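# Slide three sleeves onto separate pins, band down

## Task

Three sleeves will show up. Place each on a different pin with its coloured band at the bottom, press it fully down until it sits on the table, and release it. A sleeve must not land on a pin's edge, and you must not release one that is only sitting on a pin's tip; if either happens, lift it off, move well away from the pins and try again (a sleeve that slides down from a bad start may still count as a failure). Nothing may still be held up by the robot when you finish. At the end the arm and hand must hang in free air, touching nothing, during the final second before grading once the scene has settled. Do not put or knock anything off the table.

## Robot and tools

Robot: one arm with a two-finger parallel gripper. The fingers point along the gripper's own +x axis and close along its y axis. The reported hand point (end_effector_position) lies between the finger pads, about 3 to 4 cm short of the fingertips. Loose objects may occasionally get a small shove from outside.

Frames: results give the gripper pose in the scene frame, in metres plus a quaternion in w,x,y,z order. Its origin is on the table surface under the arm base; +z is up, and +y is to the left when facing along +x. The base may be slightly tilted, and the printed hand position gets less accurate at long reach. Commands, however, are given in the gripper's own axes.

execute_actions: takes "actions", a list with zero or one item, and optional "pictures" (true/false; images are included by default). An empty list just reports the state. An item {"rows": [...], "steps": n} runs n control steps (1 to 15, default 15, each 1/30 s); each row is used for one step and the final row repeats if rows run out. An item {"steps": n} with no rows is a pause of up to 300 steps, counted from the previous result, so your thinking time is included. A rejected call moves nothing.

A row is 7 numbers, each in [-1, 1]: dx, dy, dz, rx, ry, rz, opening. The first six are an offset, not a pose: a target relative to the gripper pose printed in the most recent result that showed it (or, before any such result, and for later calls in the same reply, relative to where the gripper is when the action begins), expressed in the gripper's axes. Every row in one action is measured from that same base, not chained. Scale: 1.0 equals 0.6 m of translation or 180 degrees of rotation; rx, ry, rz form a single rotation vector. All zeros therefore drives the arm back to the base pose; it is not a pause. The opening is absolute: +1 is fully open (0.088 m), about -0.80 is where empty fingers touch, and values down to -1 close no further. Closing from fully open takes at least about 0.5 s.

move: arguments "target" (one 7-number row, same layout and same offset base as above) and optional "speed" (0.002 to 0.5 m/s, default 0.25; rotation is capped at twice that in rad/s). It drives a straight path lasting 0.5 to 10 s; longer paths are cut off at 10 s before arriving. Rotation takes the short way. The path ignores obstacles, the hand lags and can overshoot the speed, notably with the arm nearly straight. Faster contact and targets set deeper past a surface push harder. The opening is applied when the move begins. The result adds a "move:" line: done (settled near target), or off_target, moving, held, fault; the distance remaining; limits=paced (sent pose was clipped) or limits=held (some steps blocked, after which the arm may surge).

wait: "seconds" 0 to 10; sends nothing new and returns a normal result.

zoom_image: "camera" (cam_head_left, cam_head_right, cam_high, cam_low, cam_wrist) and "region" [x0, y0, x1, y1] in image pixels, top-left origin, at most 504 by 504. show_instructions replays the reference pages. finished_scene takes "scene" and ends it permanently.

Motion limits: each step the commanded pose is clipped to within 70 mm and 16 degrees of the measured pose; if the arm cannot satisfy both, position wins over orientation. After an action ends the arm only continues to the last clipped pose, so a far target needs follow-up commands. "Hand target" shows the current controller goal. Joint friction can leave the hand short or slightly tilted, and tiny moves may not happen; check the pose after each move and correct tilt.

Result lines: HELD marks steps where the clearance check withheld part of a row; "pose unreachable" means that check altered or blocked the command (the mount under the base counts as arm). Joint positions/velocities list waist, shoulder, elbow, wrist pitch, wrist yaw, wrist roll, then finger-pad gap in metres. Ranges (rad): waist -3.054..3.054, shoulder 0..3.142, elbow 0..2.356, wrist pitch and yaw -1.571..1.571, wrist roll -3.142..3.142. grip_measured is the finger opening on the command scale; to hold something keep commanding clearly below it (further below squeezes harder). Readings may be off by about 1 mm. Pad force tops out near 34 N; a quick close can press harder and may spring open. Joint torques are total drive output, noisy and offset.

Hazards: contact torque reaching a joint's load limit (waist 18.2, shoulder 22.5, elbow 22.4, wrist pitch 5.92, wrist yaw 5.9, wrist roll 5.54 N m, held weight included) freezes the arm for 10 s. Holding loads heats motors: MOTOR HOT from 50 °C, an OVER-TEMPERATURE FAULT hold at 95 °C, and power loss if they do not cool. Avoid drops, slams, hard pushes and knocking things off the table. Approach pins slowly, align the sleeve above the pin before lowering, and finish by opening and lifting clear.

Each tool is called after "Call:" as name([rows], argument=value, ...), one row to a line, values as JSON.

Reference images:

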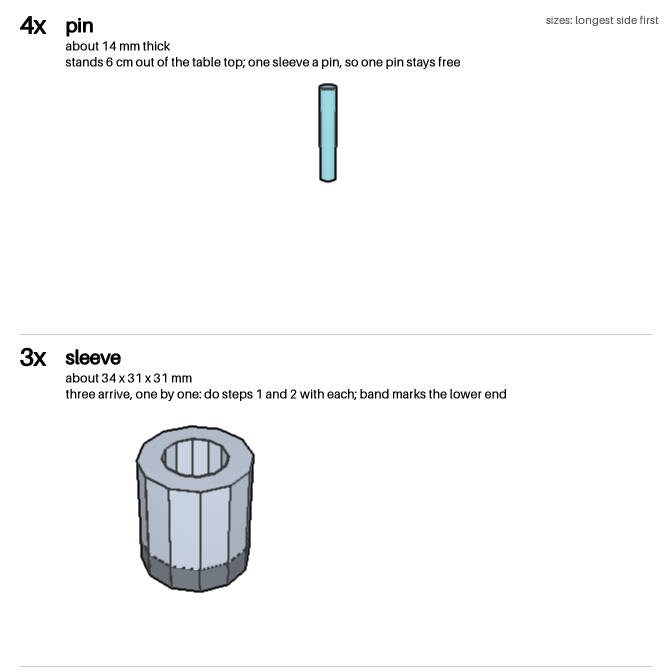

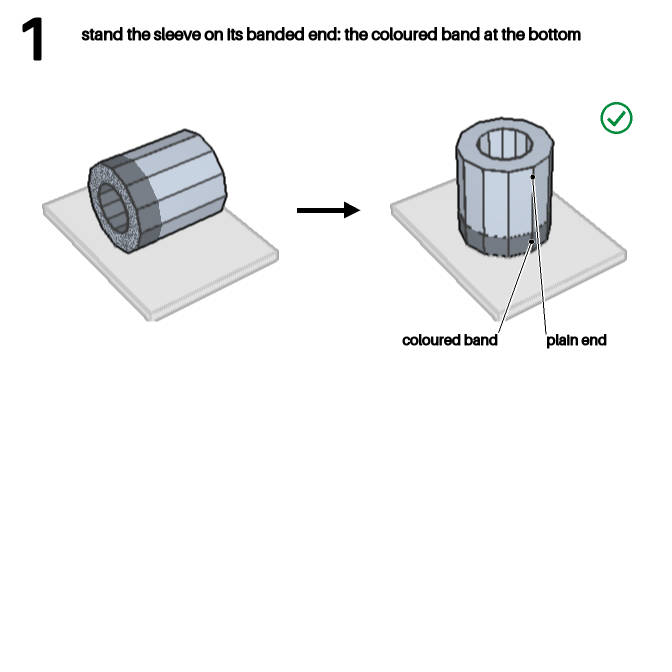

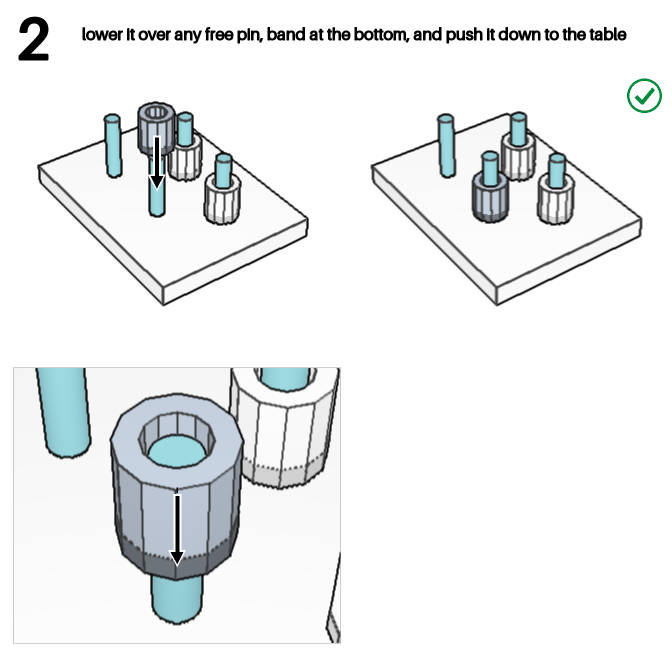

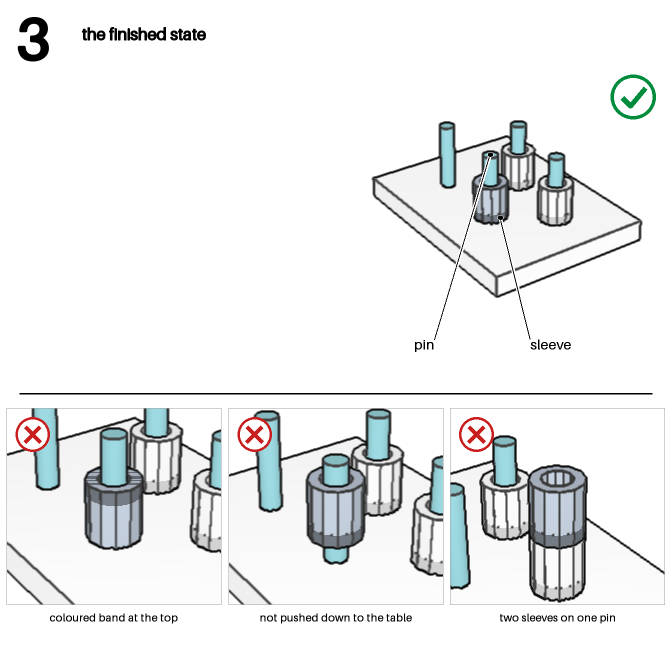

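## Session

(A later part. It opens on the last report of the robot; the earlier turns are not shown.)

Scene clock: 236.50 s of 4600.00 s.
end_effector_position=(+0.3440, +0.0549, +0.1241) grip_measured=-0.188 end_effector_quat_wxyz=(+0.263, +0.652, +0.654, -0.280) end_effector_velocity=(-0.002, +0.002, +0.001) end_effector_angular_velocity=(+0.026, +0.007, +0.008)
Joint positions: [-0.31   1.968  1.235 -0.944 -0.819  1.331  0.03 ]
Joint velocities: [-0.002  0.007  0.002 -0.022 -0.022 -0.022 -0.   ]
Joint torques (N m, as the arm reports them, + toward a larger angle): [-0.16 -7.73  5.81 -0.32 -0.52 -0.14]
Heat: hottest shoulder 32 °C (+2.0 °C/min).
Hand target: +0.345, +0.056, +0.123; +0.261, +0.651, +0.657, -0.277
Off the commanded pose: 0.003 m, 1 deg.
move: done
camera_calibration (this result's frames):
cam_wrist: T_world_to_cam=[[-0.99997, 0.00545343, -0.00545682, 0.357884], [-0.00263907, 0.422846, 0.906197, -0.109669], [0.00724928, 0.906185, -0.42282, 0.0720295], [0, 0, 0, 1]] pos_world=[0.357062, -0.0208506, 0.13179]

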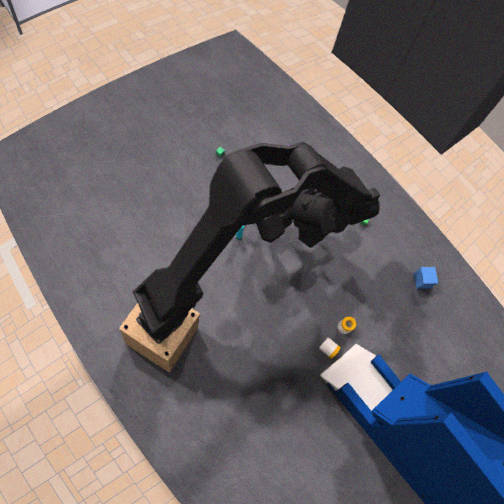

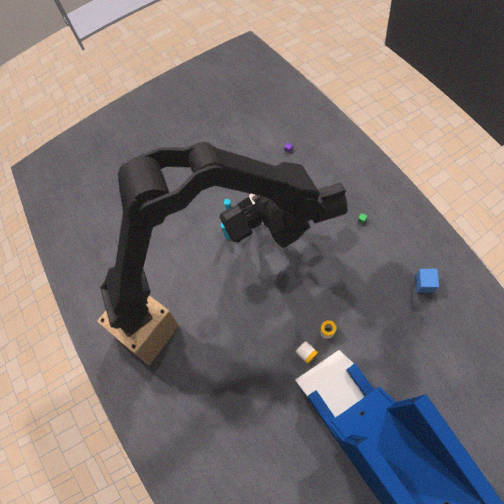

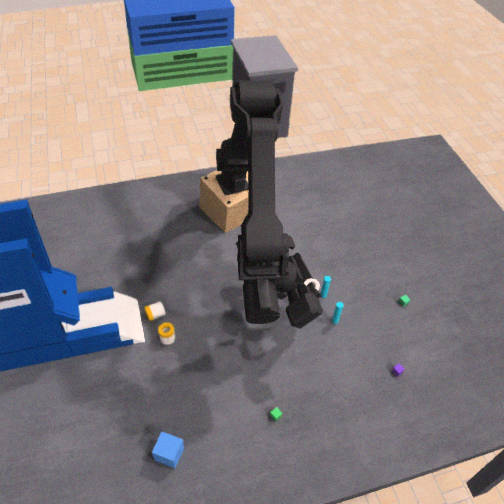

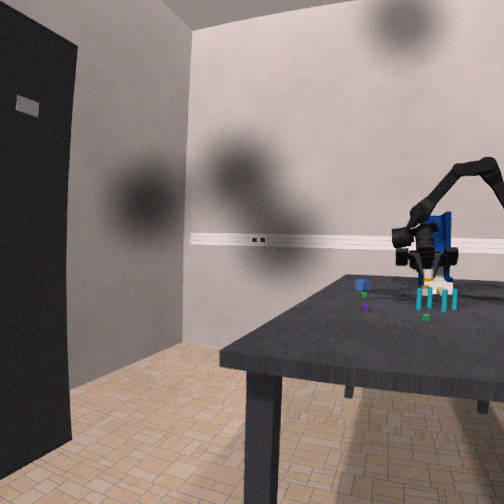

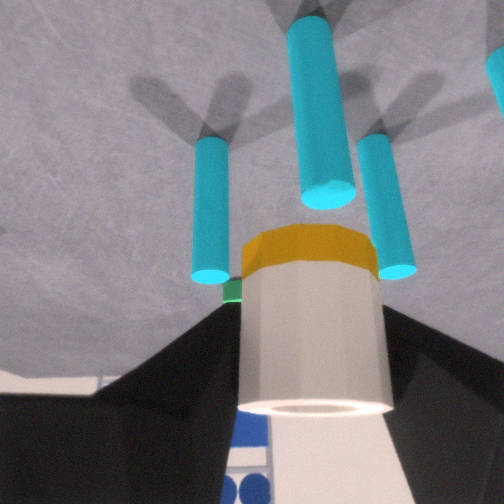

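Call:
zoom_image(camera="cam_wrist", region=[180, 0, 432, 252])

Call:
zoom_image(camera="cam_wrist", region=[180, 190, 432, 442])

Region (180, 0, 432, 252) of cam_wrist's 504x504 image, scaled by 2.000, with more detail than that image has.

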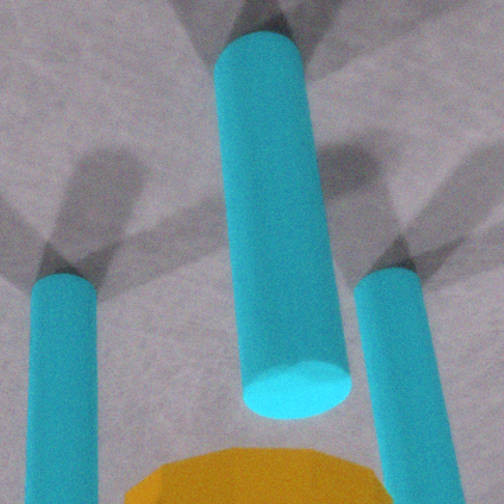

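Region (180, 190, 432, 442) of cam_wrist's 504x504 image, scaled by 2.000, with more detail than that image has.

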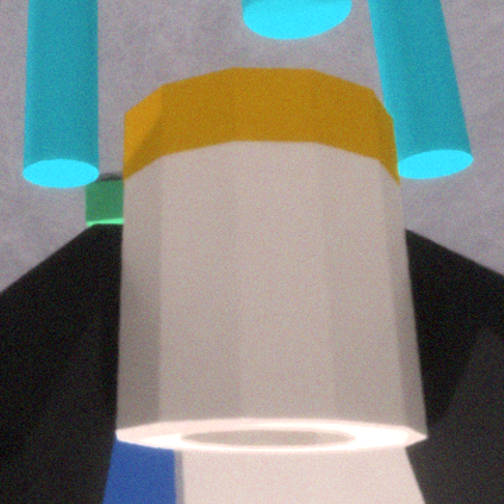

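Call:
move(target=[0.0123, -0.018, 0.007, -0.014, 0, 0.014, -0.45], speed=0.08)

Scene clock: 292.07 s of 4600.00 s.
end_effector_position=(+0.3340, +0.0570, +0.1139) grip_measured=-0.188 end_effector_quat_wxyz=(+0.283, +0.657, +0.648, -0.262) end_effector_velocity=(-0.003, +0.001, +0.002) end_effector_angular_velocity=(+0.003, -0.044, +0.023)
Joint positions: [-0.309  1.928  1.128 -0.822 -0.825  1.328  0.03 ]
Joint velocities: [-0.002 -0.022 -0.027  0.022 -0.007 -0.037 -0.   ]
Joint torques (N m, as the arm reports them, + toward a larger angle): [-0.55 -9.84  3.96  0.09 -0.61  0.08]
Heat: hottest shoulder 33 °C (+1.0 °C/min).
Hand target: +0.333, +0.057, +0.116; +0.283, +0.660, +0.646, -0.259
Off the commanded pose: 0.002 m, 0 deg.
move: done
camera_calibration (this result's frames):
cam_wrist: T_world_to_cam=[[-0.998104, 0.000200059, -0.061552, 0.353903], [-0.0556227, 0.425306, 0.903339, -0.0834693], [0.0263591, 0.90505, -0.424488, 0.0597234], [0, 0, 0, 1]] pos_world=[0.347015, -0.0186234, 0.122536]

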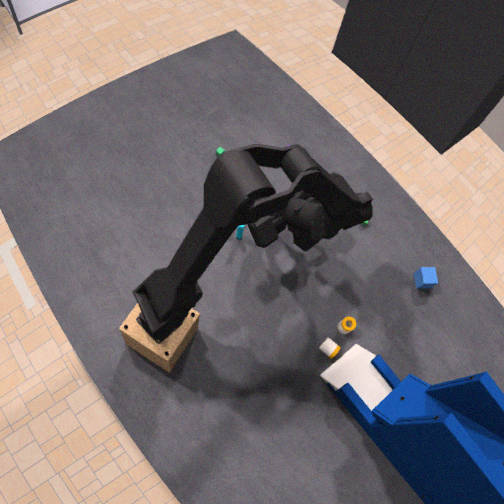

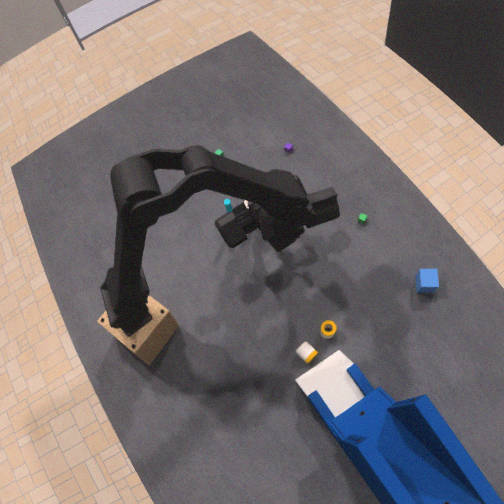

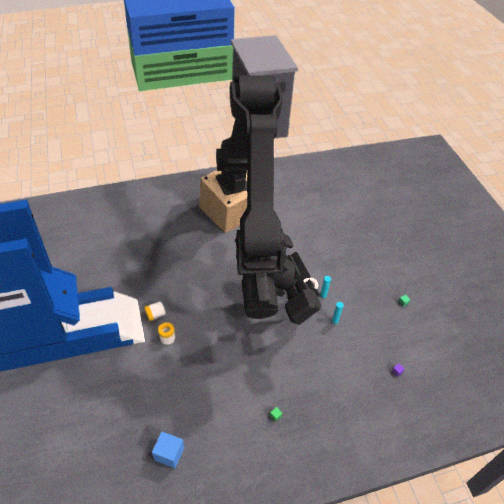

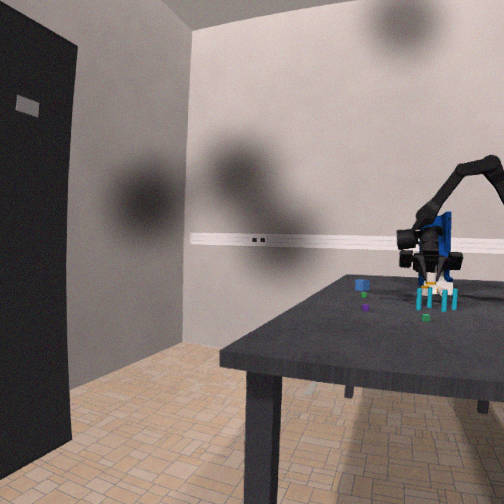

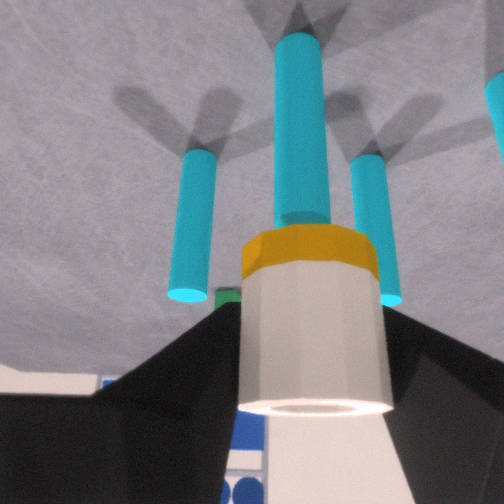

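Call:
zoom_image(camera="cam_wrist", region=[180, 10, 432, 262])

Region (180, 10, 432, 262) of cam_wrist's 504x504 image, scaled by 2.000, with more detail than that image has.

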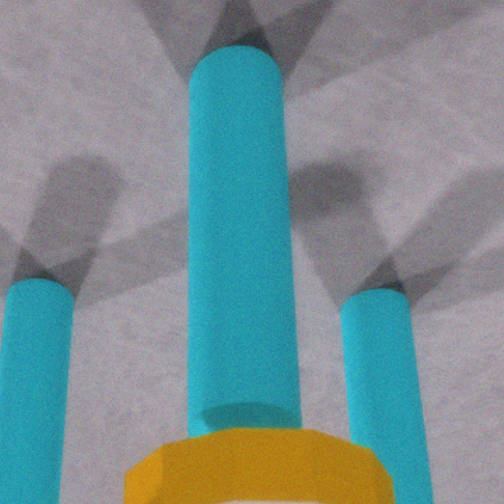

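Call:
move(target=[0.0075, 0.003, 0.0045, 0, 0, 0, -0.45], speed=0.03)

Scene clock: 322.53 s of 4600.00 s.
end_effector_position=(+0.3348, +0.0578, +0.1108) grip_measured=-0.188 end_effector_quat_wxyz=(+0.284, +0.657, +0.648, -0.260) end_effector_velocity=(-0.002, +0.003, +0.001) end_effector_angular_velocity=(+0.023, +0.003, +0.004)
Joint positions: [-0.306  1.935  1.123 -0.804 -0.826  1.333  0.03 ]
Joint velocities: [ 0.002  0.002 -0.002 -0.007 -0.022 -0.007 -0.   ]
Joint torques (N m, as the arm reports them, + toward a larger angle): [-0.22 -7.5   5.41  0.07 -0.38  0.04]
Heat: hottest shoulder 35 °C (+3.0 °C/min).
Hand target: +0.336, +0.058, +0.109; +0.283, +0.657, +0.648, -0.262
Off the commanded pose: 0.002 m, 0 deg.
move: done
camera_calibration (this result's frames):
cam_wrist: T_world_to_cam=[[-0.997836, -0.000140264, -0.0657445, 0.354926], [-0.0595607, 0.425334, 0.903074, -0.0795658], [0.0278367, 0.905036, -0.424422, 0.0571823], [0, 0, 0, 1]] pos_world=[0.347828, -0.0178602, 0.119458]

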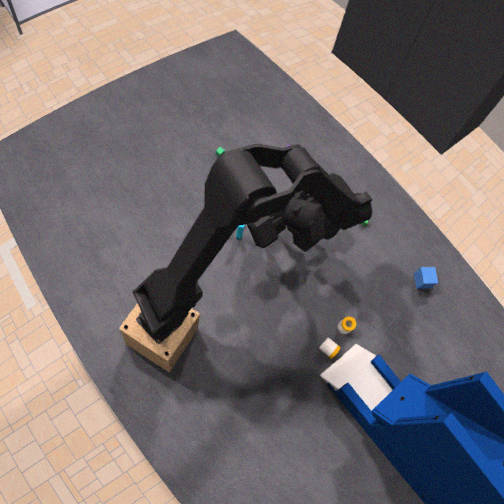

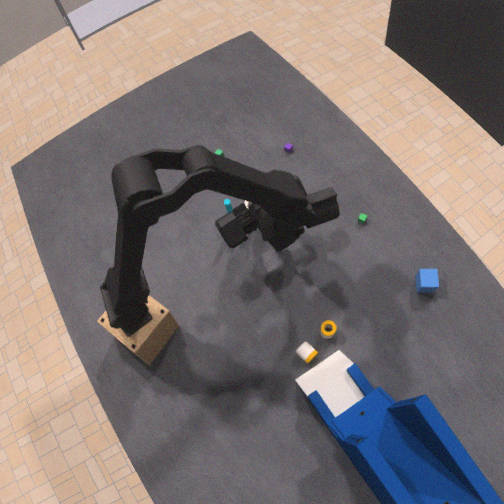

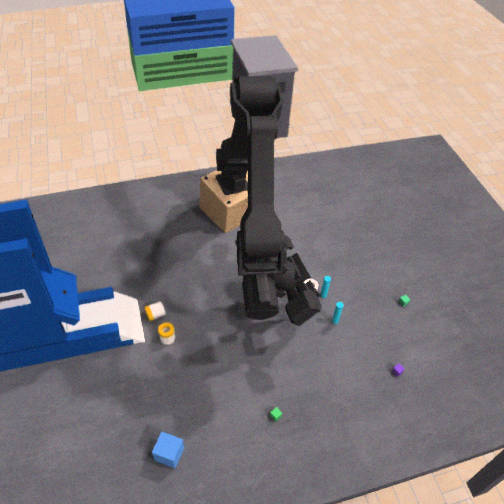

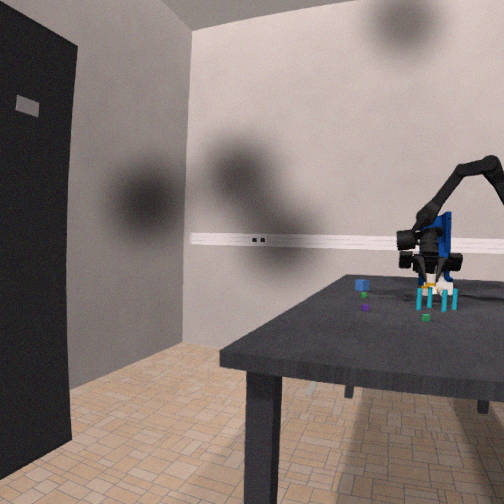

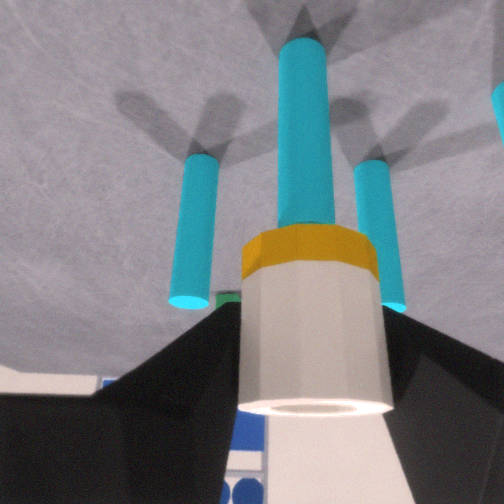

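Call:
move(target=[0.019, 0.0, 0.019, 0, 0, 0, -0.45], speed=0.02)

Scene clock: 329.17 s of 4600.00 s.
end_effector_position=(+0.3397, +0.0577, +0.1044) grip_measured=-0.188 end_effector_quat_wxyz=(+0.291, +0.662, +0.644, -0.250) end_effector_velocity=(-0.003, +0.001, +0.003) end_effector_angular_velocity=(+0.023, +0.002, +0.005)
Joint positions: [-0.306  1.953  1.117 -0.754 -0.835  1.334  0.03 ]
Joint velocities: [-0.007 -0.002 -0.002 -0.022 -0.022 -0.022 -0.   ]
Joint torques (N m, as the arm reports them, + toward a larger angle): [-0.12 -6.12  3.7   0.58 -0.11 -0.02]
Heat: hottest shoulder 34 °C (+2.0 °C/min).
Hand target: +0.335, +0.058, +0.095; +0.284, +0.657, +0.648, -0.260
Off the commanded pose: 0.011 m, 1 deg.
move: off_target
camera_calibration (this result's frames):
cam_wrist: T_world_to_cam=[[-0.995853, 0.000772336, -0.0909763, 0.361262], [-0.0822172, 0.420535, 0.903544, -0.065611], [0.0389565, 0.907276, -0.418727, 0.0498807], [0, 0, 0, 1]] pos_world=[0.352426, -0.0179429, 0.113035]

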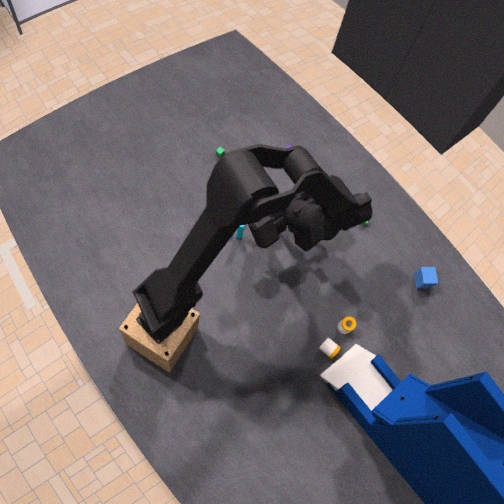

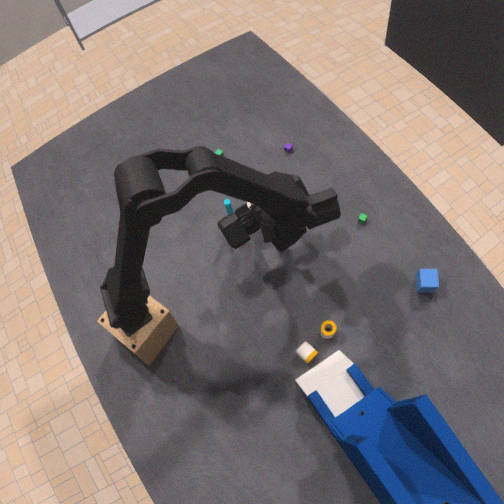

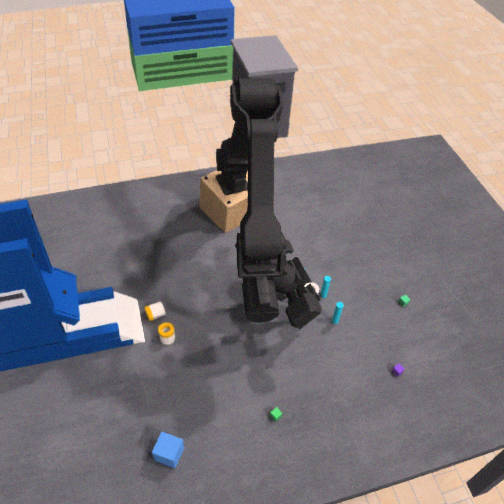

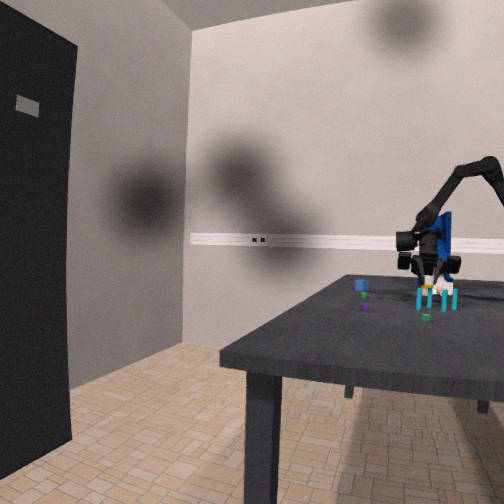

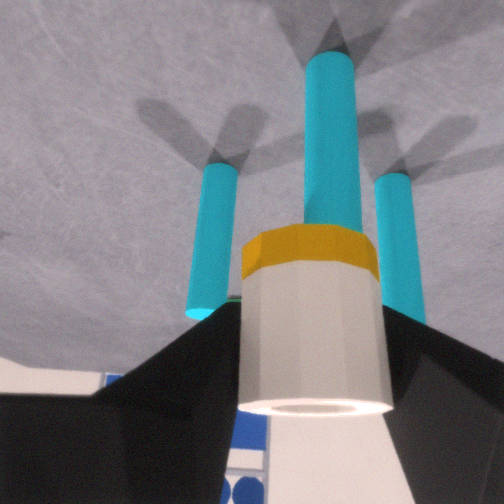

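Call:
move(target=[-0.024, -0.003, -0.024, 0.006, 0, -0.006, -0.45], speed=0.05)

Scene clock: 345.30 s of 4600.00 s.
end_effector_position=(+0.3336, +0.0590, +0.1201) grip_measured=-0.188 end_effector_quat_wxyz=(+0.274, +0.657, +0.651, -0.263) end_effector_velocity=(-0.007, -0.000, -0.001) end_effector_angular_velocity=(-0.000, +0.047, -0.009)
Joint positions: [-0.307  1.922  1.142 -0.857 -0.834  1.331  0.03 ]
Joint velocities: [-0.002  0.002 -0.002 -0.037  0.007  0.007 -0.   ]
Joint torques (N m, as the arm reports them, + toward a larger angle): [-0.61 -9.76  5.84 -0.21 -0.29 -0.21]
Heat: hottest shoulder 33 °C (+0.0 °C/min).
Hand target: +0.336, +0.058, +0.125; +0.282, +0.658, +0.648, -0.259
Off the commanded pose: 0.006 m, 1 deg.
move: done
camera_calibration (this result's frames):
cam_wrist: T_world_to_cam=[[-0.998891, 0.00314472, -0.0469762, 0.352196], [-0.041436, 0.415021, 0.908868, -0.0947401], [0.0223542, 0.909807, -0.41443, 0.0604466], [0, 0, 0, 1]] pos_world=[0.346528, -0.0167831, 0.127702]

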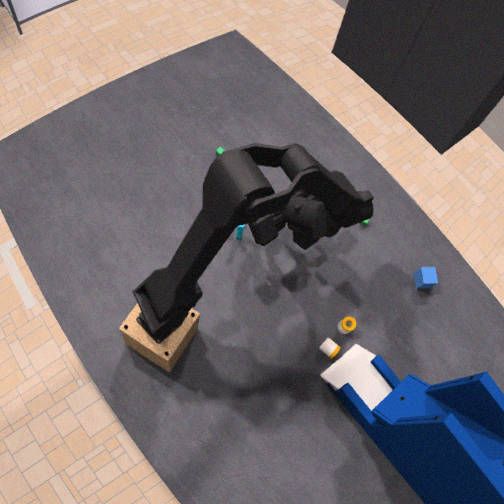

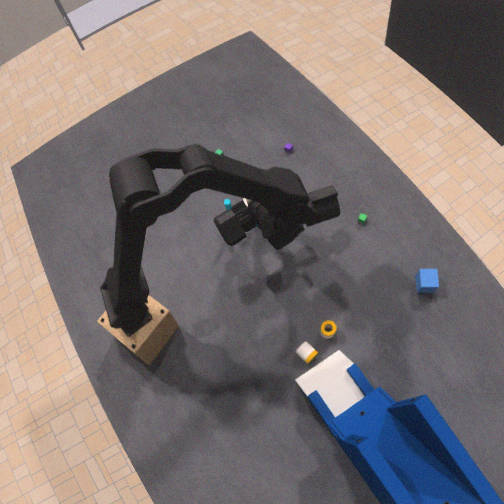

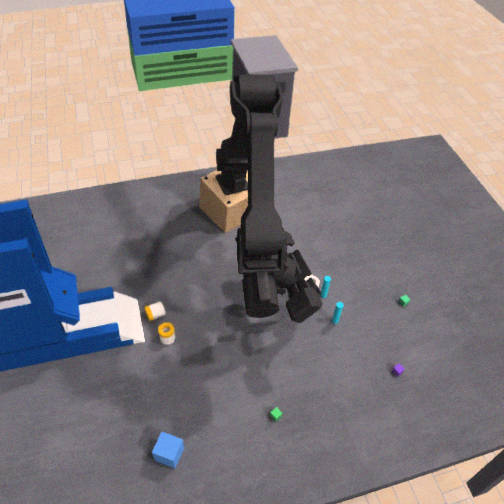

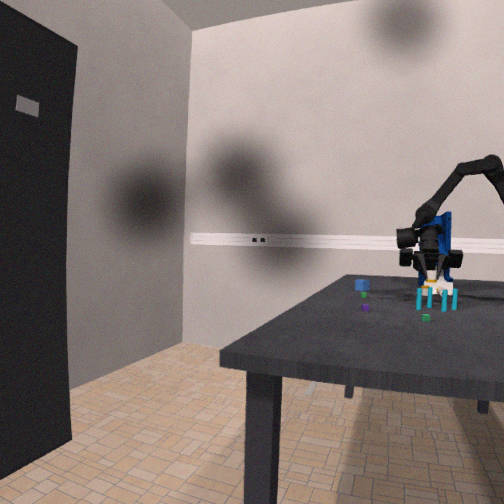

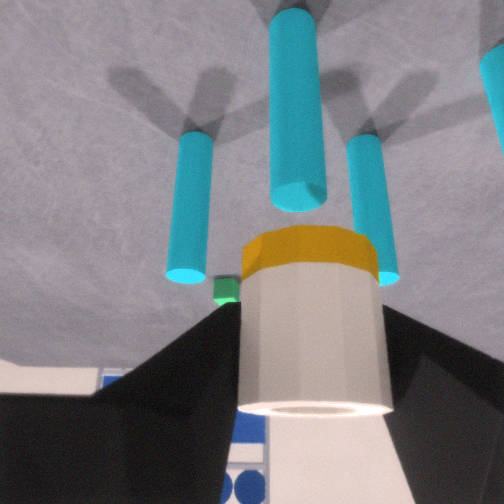

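Call:
move(target=[0.0162, -0.0031, 0.0169, 0, -0.003, 0, -0.45], speed=0.02)

Scene clock: 356.00 s of 4600.00 s.
end_effector_position=(+0.3347, +0.0582, +0.1105) grip_measured=-0.188 end_effector_quat_wxyz=(+0.282, +0.658, +0.648, -0.260) end_effector_velocity=(-0.002, -0.001, -0.002) end_effector_angular_velocity=(-0.005, +0.029, -0.018)
Joint positions: [-0.306  1.937  1.122 -0.803 -0.829  1.336  0.03 ]
Joint velocities: [-0.002  0.002 -0.002 -0.007  0.007  0.022 -0.   ]
Joint torques (N m, as the arm reports them, + toward a larger angle): [-0.16 -7.49  3.94  0.06 -0.29  0.07]
Heat: hottest shoulder 34 °C (+1.0 °C/min).
Hand target: +0.332, +0.059, +0.106; +0.277, +0.656, +0.649, -0.266
Off the commanded pose: 0.005 m, 1 deg.
move: done
camera_calibration (this result's frames):
cam_wrist: T_world_to_cam=[[-0.998037, 0.0023339, -0.0625896, 0.354394], [-0.0557467, 0.422443, 0.904673, -0.080747], [0.028552, 0.906386, -0.421484, 0.05601], [0, 0, 0, 1]] pos_world=[0.347598, -0.0174828, 0.118838]

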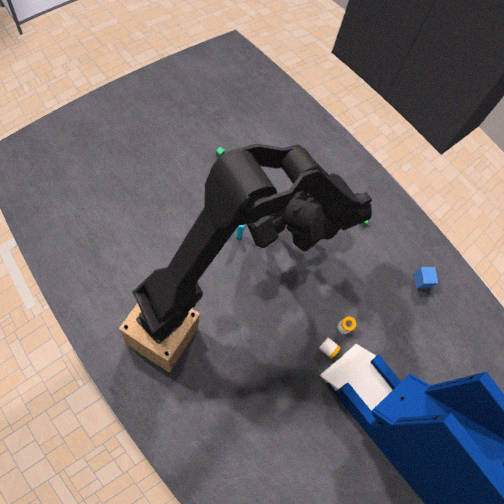

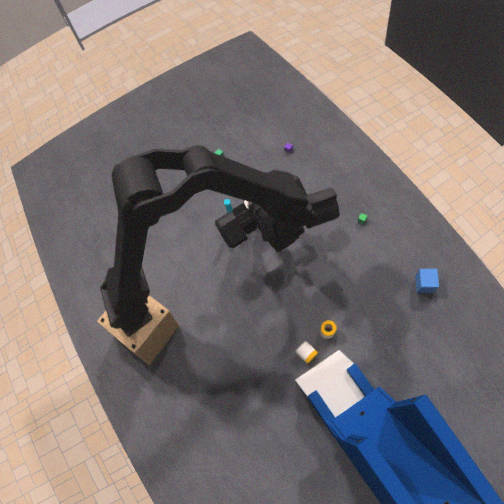

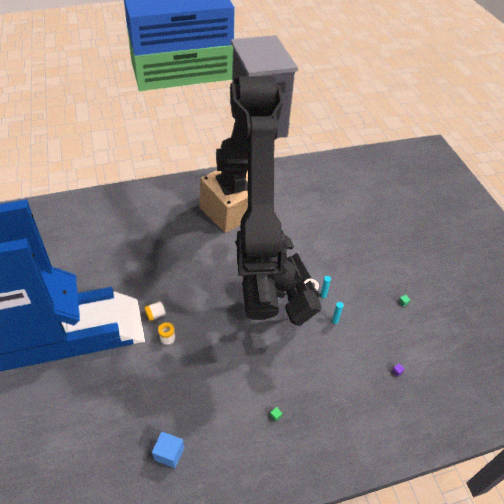

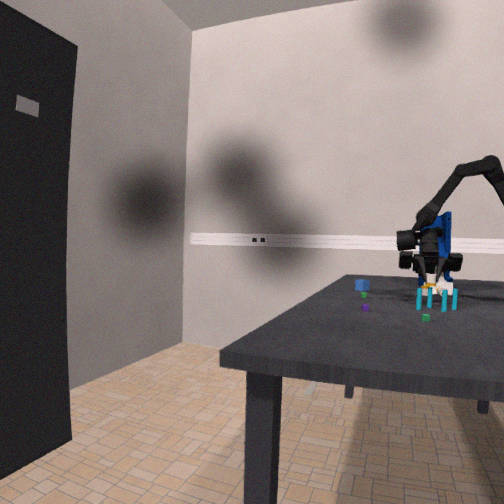

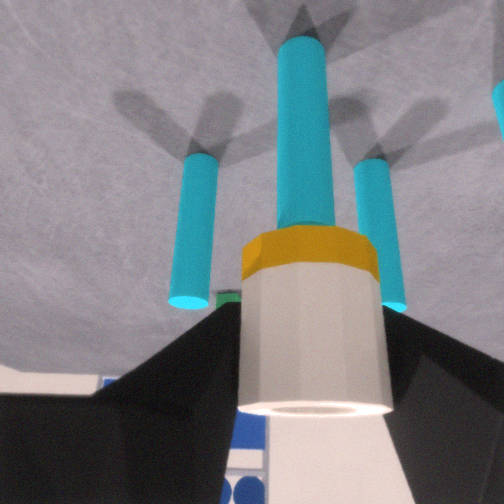

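Call:
execute_actions([
  {"rows": [[0.0067,-0.0047,0.0053,0.0037,-0.001,-0.0037,-0.45],[0.0076,-0.0047,0.0062,0.0037,-0.001,-0.0037,-0.45],[0.0084,-0.0047,0.0070,0.0037,-0.001,-0.0037,-0.45],[0.0092,-0.0047,0.0078,0.0037,-0.001,-0.0037,-0.45],[0.0100,-0.0047,0.0086,0.0037,-0.001,-0.0037,-0.45],[0.0109,-0.0047,0.0095,0.0037,-0.001,-0.0037,-0.45],[0.0117,-0.0047,0.0103,0.0037,-0.001,-0.0037,-0.45],[0.0125,-0.0047,0.0111,0.0037,-0.001,-0.0037,-0.45],[0.0133,-0.0047,0.0119,0.0037,-0.001,-0.0037,-0.45],[0.0142,-0.0047,0.0128,0.0037,-0.001,-0.0037,-0.45],[0.0150,-0.0047,0.0136,0.0037,-0.001,-0.0037,-0.45],[0.0158,-0.0047,0.0144,0.0037,-0.001,-0.0037,-0.45],[0.0166,-0.0047,0.0152,0.0037,-0.001,-0.0037,-0.45],[0.0175,-0.0047,0.0161,0.0037,-0.001,-0.0037,-0.45],[0.0183,-0.0047,0.0169,0.0037,-0.001,-0.0037,-0.45]], "steps": 15},
], pictures=false)

Call:
execute_actions([
  {"steps": 9},
])

Scene clock: 372.07 s of 4600.00 s.
end_effector_position=(+0.3353, +0.0582, +0.1020) grip_measured=-0.188 end_effector_quat_wxyz=(+0.283, +0.658, +0.648, -0.261) end_effector_velocity=(-0.001, +0.001, -0.019) end_effector_angular_velocity=(+0.008, +0.001, +0.006)
Joint positions: [-0.303  1.958  1.114 -0.771 -0.827  1.338  0.03 ]
Joint velocities: [ 0.002  0.051 -0.022  0.066 -0.007 -0.007  0.   ]
Joint torques (N m, as the arm reports them, + toward a larger angle): [-0.23 -7.7   3.75  0.04 -0.28  0.1 ]
Heat: hottest shoulder 34 °C (+0.0 °C/min).
Hand target: +0.332, +0.059, +0.096; +0.278, +0.656, +0.650, -0.267
Off the commanded pose: 0.007 m, 1 deg.
Steps of this call (steps 1 to 467: nothing new was sent; steps 468 to 482: all 15 steps of this action). Readings (end_effector_position):
468: (+0.3343, +0.0584, +0.1095)
469: (+0.3345, +0.0584, +0.1095)
471: (+0.3349, +0.0582, +0.1090)
475: (+0.3353, +0.0583, +0.1070)
482: the state above

Scene clock: 372.37 s of 4600.00 s.
end_effector_position=(+0.3353, +0.0582, +0.0998) grip_measured=-0.188 end_effector_quat_wxyz=(+0.282, +0.658, +0.648, -0.261) end_effector_velocity=(+0.000, -0.002, -0.002) end_effector_angular_velocity=(-0.008, -0.006, +0.004)
Joint positions: [-0.303  1.964  1.112 -0.764 -0.827  1.339  0.03 ]
Joint velocities: [-0.002  0.002 -0.002  0.007  0.007 -0.007 -0.   ]
Joint torques (N m, as the arm reports them, + toward a larger angle): [-0.15 -7.51  3.83  0.1  -0.29  0.08]
Heat: hottest shoulder 34 °C (+0.0 °C/min).
Hand target: +0.332, +0.059, +0.096; +0.277, +0.656, +0.650, -0.267
Off the commanded pose: 0.005 m, 1 deg.
Steps of this call (steps 1 to 9: nothing new was sent). Readings (end_effector_position):
1: (+0.3352, +0.0583, +0.1014)
2: (+0.3352, +0.0583, +0.1008)
4: (+0.3351, +0.0583, +0.1002)
8: (+0.3353, +0.0582, +0.0999)
9: the state above
camera_calibration (this result's frames):
cam_wrist: T_world_to_cam=[[-0.998058, 0.00135255, -0.0622797, 0.354272], [-0.0558284, 0.42412, 0.903884, -0.071052], [0.0276366, 0.905605, -0.42322, 0.0520062], [0, 0, 0, 1]] pos_world=[0.34818, -0.0174417, 0.108297]

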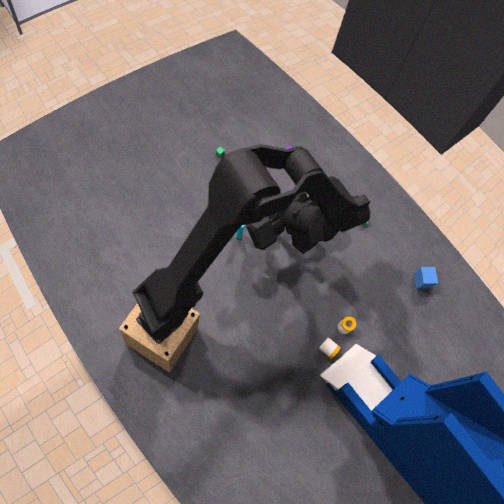

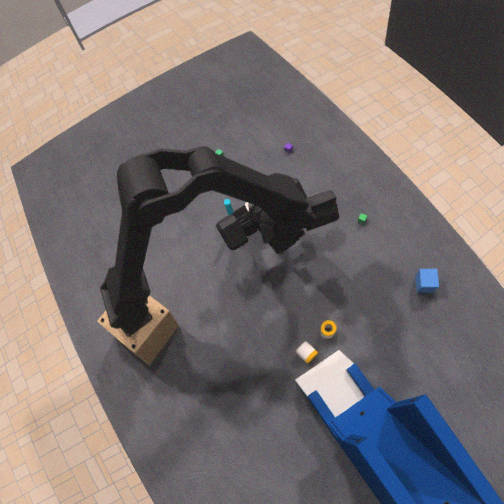

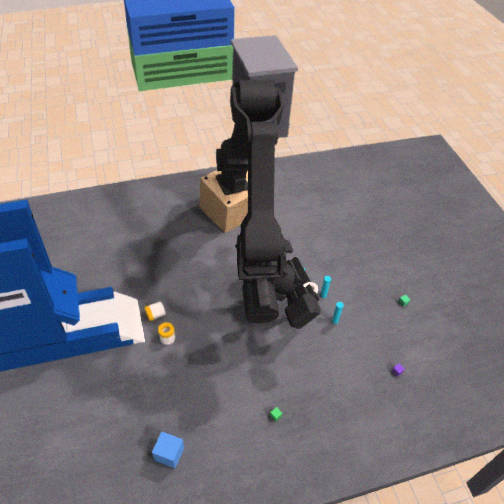

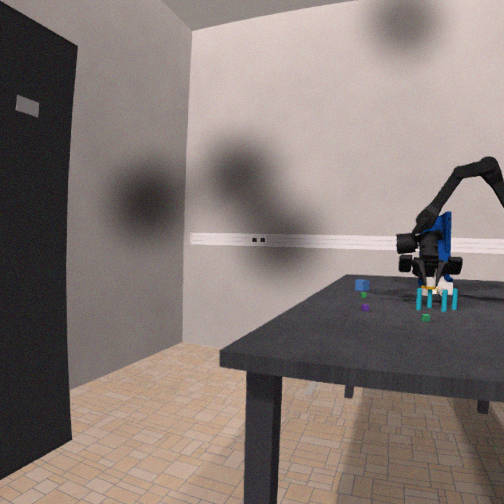

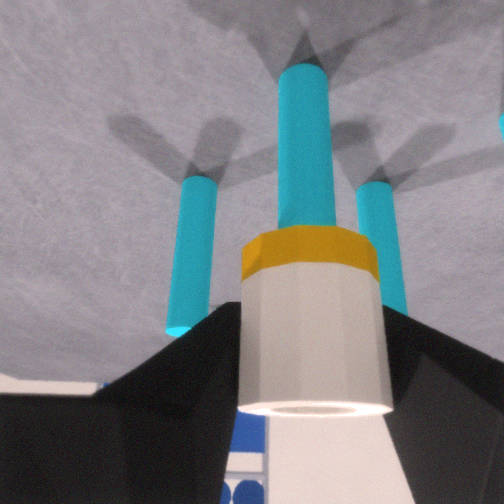

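Call:
execute_actions([
  {"rows": [[0.0068,-0.0051,0.0055,0.0037,-0.001,-0.0037,-0.45],[0.0084,-0.0051,0.0071,0.0037,-0.001,-0.0037,-0.45],[0.0104,-0.0051,0.0091,0.0037,-0.001,-0.0037,-0.45],[0.0127,-0.0051,0.0114,0.0037,-0.001,-0.0037,-0.45],[0.0151,-0.0051,0.0138,0.0037,-0.001,-0.0037,-0.45],[0.0175,-0.0051,0.0162,0.0037,-0.001,-0.0037,-0.45],[0.0199,-0.0051,0.0186,0.0037,-0.001,-0.0037,-0.45],[0.0223,-0.0051,0.0210,0.0037,-0.001,-0.0037,-0.45],[0.0247,-0.0051,0.0234,0.0037,-0.001,-0.0037,-0.45],[0.0271,-0.0051,0.0258,0.0037,-0.001,-0.0037,-0.45],[0.0295,-0.0051,0.0282,0.0037,-0.001,-0.0037,-0.45],[0.0319,-0.0051,0.0306,0.0037,-0.001,-0.0037,-0.45],[0.0341,-0.0051,0.0328,0.0037,-0.001,-0.0037,-0.45],[0.0360,-0.0051,0.0347,0.0037,-0.001,-0.0037,-0.45],[0.0375,-0.0051,0.0362,0.0037,-0.001,-0.0037,-0.45]], "steps": 15},
], pictures=false)

Call:
execute_actions([
  {"steps": 9},
])

Scene clock: 388.30 s of 4600.00 s.
end_effector_position=(+0.3361, +0.0581, +0.0784) grip_measured=-0.188 end_effector_quat_wxyz=(+0.283, +0.657, +0.648, -0.262) end_effector_velocity=(-0.000, +0.001, -0.050) end_effector_angular_velocity=(+0.009, +0.011, +0.001)
Joint positions: [-0.299  2.02   1.095 -0.686 -0.825  1.344  0.03 ]
Joint velocities: [ 0.007  0.144 -0.032  0.168 -0.007  0.007 -0.   ]
Joint torques (N m, as the arm reports them, + toward a larger angle): [-0.23 -7.84  3.36  0.12 -0.28  0.05]
Heat: hottest shoulder 33 °C (-1.0 °C/min).
Hand target: +0.333, +0.059, +0.069; +0.278, +0.655, +0.650, -0.267
Off the commanded pose: 0.010 m, 1 deg.
Steps of this call (steps 1 to 463: nothing new was sent; steps 464 to 478: all 15 steps of this action). Readings (end_effector_position):
464: (+0.3349, +0.0583, +0.0989)
465: (+0.3351, +0.0583, +0.0988)
467: (+0.3356, +0.0582, +0.0977)
471: (+0.3362, +0.0581, +0.0922)
478: the state above

Scene clock: 388.60 s of 4600.00 s.
end_effector_position=(+0.3360, +0.0582, +0.0731) grip_measured=-0.188 end_effector_quat_wxyz=(+0.283, +0.657, +0.648, -0.262) end_effector_velocity=(+0.003, -0.004, +0.000) end_effector_angular_velocity=(-0.011, -0.037, +0.020)
Joint positions: [-0.298  2.035  1.091 -0.667 -0.824  1.345  0.03 ]
Joint velocities: [-0.007 -0.002  0.002  0.007  0.007 -0.037 -0.   ]
Joint torques (N m, as the arm reports them, + toward a larger angle): [-0.15 -7.56  3.52  0.09 -0.3   0.09]
Heat: hottest shoulder 33 °C (-1.0 °C/min).
Hand target: +0.333, +0.059, +0.069; +0.278, +0.655, +0.650, -0.267
Off the commanded pose: 0.005 m, 1 deg.
Steps of this call (steps 1 to 9: nothing new was sent). Readings (end_effector_position):
1: (+0.3359, +0.0581, +0.0767)
2: (+0.3358, +0.0582, +0.0755)
4: (+0.3355, +0.0582, +0.0740)
8: (+0.3360, +0.0582, +0.0731)
9: the state above
camera_calibration (this result's frames):
cam_wrist: T_world_to_cam=[[-0.99812, -0.0000042354, -0.0612845, 0.353436], [-0.055445, 0.42608, 0.902985, -0.0470703], [0.0261083, 0.904685, -0.42528, 0.0414481], [0, 0, 0, 1]] pos_world=[0.349079, -0.0174403, 0.081791]

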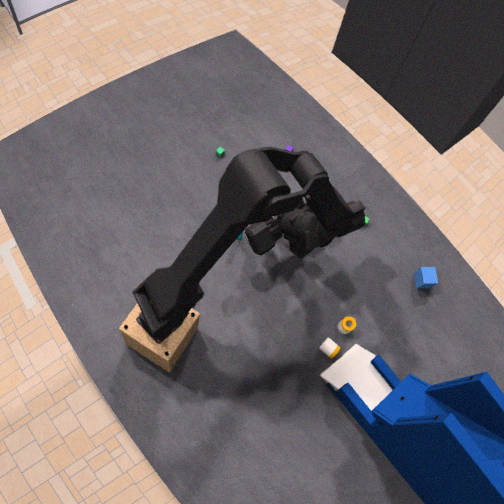

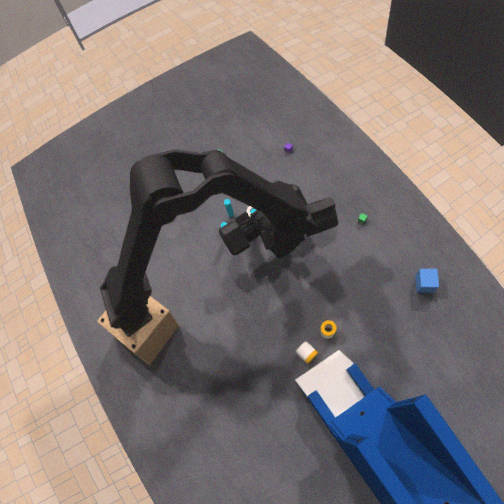

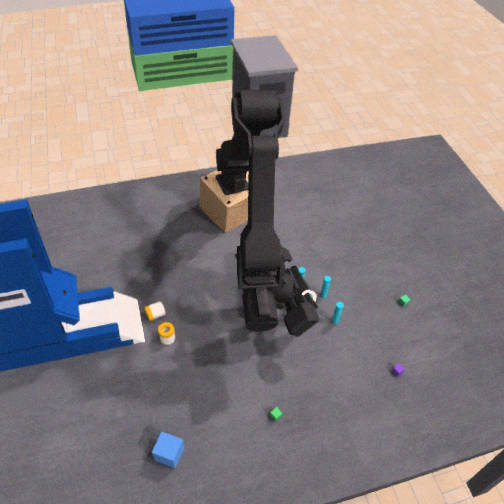

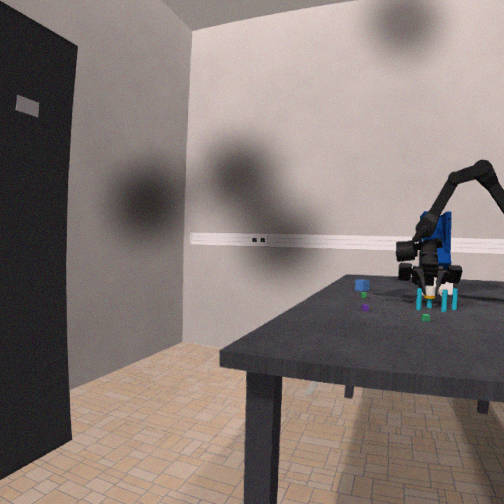

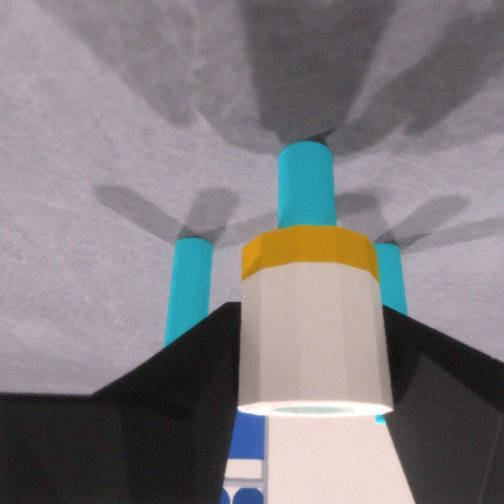

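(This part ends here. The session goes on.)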